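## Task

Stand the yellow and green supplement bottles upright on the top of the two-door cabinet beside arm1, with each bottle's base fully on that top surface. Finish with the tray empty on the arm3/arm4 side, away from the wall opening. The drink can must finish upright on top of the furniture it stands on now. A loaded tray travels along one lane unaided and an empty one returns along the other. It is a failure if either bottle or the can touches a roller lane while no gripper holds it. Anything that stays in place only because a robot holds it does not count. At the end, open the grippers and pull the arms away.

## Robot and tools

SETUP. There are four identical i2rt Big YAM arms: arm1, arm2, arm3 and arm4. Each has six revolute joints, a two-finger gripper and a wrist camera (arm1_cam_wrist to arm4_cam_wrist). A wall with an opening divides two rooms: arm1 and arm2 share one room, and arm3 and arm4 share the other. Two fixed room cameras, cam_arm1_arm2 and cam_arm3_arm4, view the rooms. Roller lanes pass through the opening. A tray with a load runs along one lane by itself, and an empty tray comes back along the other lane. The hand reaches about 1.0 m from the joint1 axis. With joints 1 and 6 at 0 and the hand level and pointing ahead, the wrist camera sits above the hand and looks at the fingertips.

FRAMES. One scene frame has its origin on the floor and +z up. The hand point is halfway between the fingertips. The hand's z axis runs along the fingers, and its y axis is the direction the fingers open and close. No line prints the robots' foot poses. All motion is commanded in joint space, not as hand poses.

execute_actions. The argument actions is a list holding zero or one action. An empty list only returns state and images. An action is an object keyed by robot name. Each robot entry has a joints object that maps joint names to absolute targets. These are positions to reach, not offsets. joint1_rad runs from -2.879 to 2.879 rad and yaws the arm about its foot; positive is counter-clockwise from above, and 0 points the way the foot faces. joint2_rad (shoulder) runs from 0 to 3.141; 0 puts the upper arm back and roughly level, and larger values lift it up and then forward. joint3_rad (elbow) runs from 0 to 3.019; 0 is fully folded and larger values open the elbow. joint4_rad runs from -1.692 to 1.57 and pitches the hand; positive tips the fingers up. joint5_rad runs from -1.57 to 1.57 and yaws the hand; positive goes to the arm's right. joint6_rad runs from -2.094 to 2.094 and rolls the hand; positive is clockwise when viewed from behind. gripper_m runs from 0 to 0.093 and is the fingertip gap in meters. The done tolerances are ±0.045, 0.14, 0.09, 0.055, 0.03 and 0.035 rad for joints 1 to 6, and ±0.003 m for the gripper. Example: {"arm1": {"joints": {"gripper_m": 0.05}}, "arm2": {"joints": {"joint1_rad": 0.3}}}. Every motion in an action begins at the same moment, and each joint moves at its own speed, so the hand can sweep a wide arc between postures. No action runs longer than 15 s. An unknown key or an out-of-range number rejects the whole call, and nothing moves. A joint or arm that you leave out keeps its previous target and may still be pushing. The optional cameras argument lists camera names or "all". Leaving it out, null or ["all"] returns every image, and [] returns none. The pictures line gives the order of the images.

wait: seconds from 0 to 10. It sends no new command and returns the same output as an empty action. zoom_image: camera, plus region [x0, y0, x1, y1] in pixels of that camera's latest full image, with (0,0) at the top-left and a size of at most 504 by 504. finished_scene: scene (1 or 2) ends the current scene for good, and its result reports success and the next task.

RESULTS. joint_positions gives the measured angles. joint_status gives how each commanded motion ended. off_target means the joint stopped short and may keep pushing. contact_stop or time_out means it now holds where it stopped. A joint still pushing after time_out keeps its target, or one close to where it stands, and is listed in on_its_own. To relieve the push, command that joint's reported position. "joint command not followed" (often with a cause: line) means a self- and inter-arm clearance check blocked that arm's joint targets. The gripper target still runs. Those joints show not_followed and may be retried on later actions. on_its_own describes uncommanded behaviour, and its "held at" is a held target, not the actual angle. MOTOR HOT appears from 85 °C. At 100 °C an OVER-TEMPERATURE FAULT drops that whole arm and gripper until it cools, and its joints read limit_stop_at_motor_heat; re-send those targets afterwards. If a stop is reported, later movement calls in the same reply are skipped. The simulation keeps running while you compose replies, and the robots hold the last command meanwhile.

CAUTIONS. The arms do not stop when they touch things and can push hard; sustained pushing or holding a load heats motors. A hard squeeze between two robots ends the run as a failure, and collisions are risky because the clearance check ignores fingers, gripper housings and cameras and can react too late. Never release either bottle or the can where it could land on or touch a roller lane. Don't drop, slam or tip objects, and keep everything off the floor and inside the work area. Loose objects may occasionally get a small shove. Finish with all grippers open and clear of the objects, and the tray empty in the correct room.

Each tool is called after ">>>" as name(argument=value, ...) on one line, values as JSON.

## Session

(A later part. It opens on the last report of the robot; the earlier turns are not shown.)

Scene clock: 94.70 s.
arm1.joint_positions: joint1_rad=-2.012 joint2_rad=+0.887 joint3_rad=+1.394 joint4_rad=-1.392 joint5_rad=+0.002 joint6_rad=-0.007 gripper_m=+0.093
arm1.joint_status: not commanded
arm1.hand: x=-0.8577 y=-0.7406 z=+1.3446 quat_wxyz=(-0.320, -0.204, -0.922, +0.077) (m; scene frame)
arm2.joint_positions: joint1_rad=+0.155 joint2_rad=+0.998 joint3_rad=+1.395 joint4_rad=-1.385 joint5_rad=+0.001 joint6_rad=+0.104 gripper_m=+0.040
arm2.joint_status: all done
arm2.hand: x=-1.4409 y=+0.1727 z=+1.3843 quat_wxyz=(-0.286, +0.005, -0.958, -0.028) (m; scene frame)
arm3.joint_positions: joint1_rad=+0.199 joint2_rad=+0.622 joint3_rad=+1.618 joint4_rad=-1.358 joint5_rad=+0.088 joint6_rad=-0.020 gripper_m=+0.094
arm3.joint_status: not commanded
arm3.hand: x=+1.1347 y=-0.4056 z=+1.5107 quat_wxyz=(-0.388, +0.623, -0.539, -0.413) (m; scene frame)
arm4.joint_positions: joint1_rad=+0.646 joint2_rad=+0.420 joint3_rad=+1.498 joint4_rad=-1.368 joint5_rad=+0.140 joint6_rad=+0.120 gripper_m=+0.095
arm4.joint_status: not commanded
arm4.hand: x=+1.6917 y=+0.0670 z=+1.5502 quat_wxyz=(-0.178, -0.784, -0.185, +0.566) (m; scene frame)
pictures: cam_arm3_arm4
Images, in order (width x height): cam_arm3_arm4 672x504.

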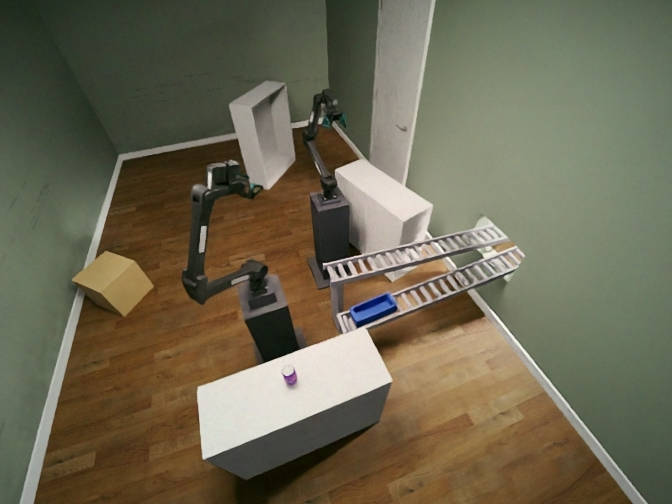

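>>> wait(seconds=2)

>>> finished_scene(scene=2)

Scene clock: 96.93 s.
arm1.joint_positions: joint1_rad=-2.012 joint2_rad=+0.887 joint3_rad=+1.394 joint4_rad=-1.392 joint5_rad=+0.002 joint6_rad=-0.007 gripper_m=+0.093
arm1.joint_status: not commanded
arm1.hand: x=-0.8577 y=-0.7406 z=+1.3446 quat_wxyz=(-0.320, -0.204, -0.922, +0.077) (m; scene frame)
arm2.joint_positions: joint1_rad=+0.155 joint2_rad=+0.998 joint3_rad=+1.395 joint4_rad=-1.385 joint5_rad=+0.001 joint6_rad=+0.104 gripper_m=+0.040
arm2.joint_status: all done
arm2.hand: x=-1.4409 y=+0.1727 z=+1.3843 quat_wxyz=(-0.286, +0.005, -0.958, -0.028) (m; scene frame)
arm3.joint_positions: joint1_rad=+0.199 joint2_rad=+0.622 joint3_rad=+1.618 joint4_rad=-1.358 joint5_rad=+0.088 joint6_rad=-0.020 gripper_m=+0.094
arm3.joint_status: not commanded
arm3.hand: x=+1.1347 y=-0.4056 z=+1.5107 quat_wxyz=(-0.388, +0.623, -0.539, -0.413) (m; scene frame)
arm4.joint_positions: joint1_rad=+0.646 joint2_rad=+0.420 joint3_rad=+1.498 joint4_rad=-1.368 joint5_rad=+0.140 joint6_rad=+0.120 gripper_m=+0.095
arm4.joint_status: not commanded
arm4.hand: x=+1.6917 y=+0.0670 z=+1.5502 quat_wxyz=(-0.178, -0.784, -0.185, +0.566) (m; scene frame)
wait: 2.00 s; at rest by 0.03 s
pictures: arm1_cam_wrist, arm2_cam_wrist, arm3_cam_wrist, arm4_cam_wrist, cam_arm1_arm2, cam_arm3_arm4
Images, in order (width x height): arm1_cam_wrist 672x504, arm2_cam_wrist 672x504, arm3_cam_wrist 672x504, arm4_cam_wrist 672x504, cam_arm1_arm2 672x504, cam_arm3_arm4 672x504.

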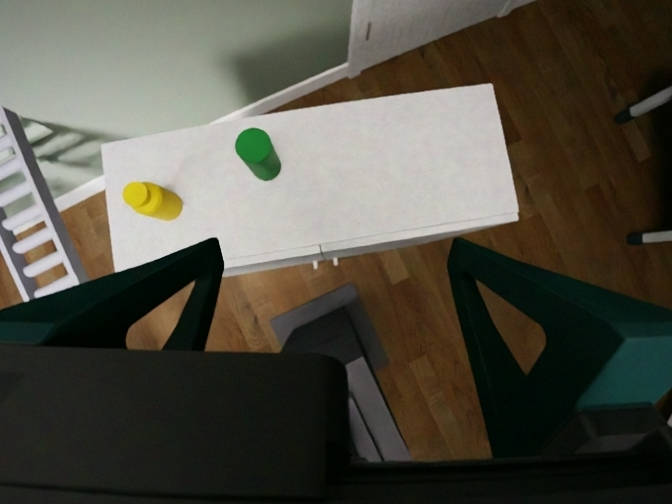

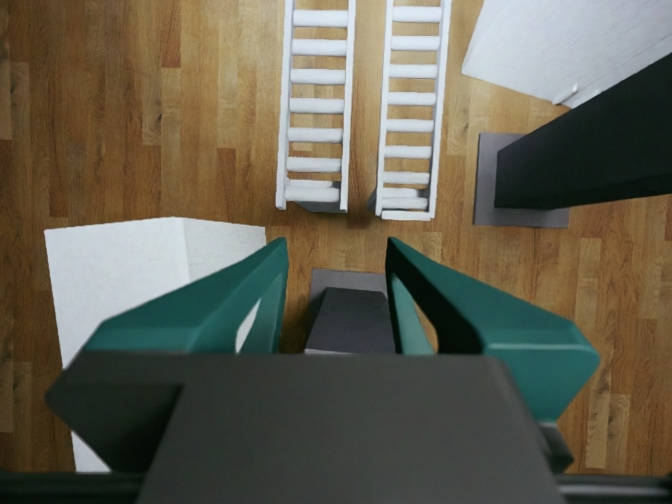

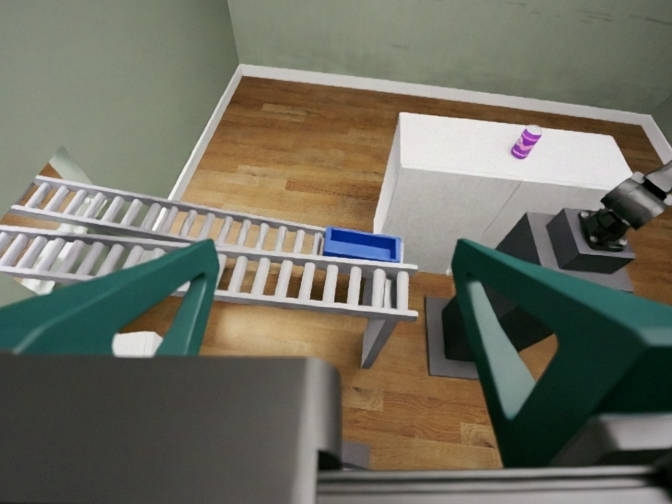

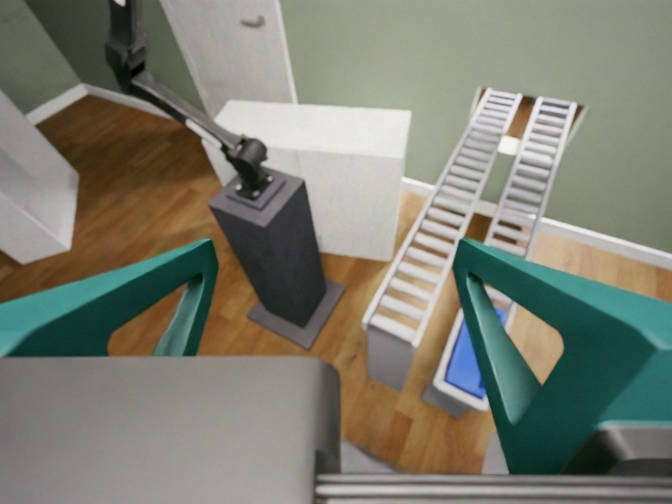

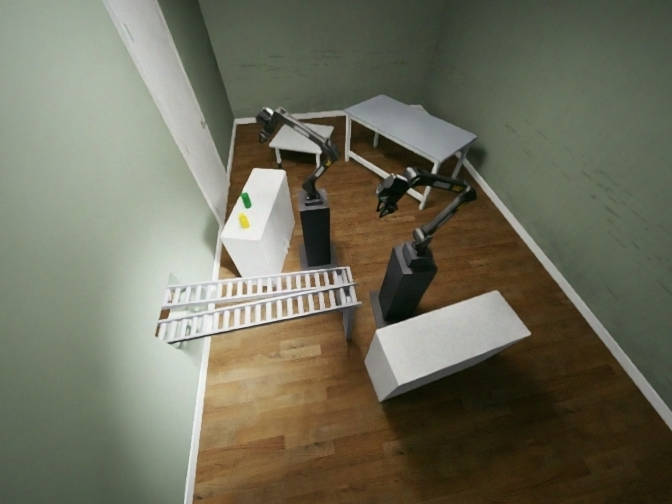

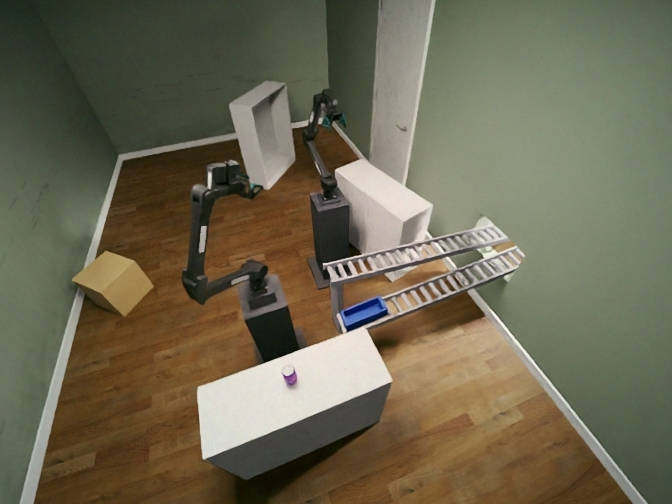

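The scene is finished: the task was done.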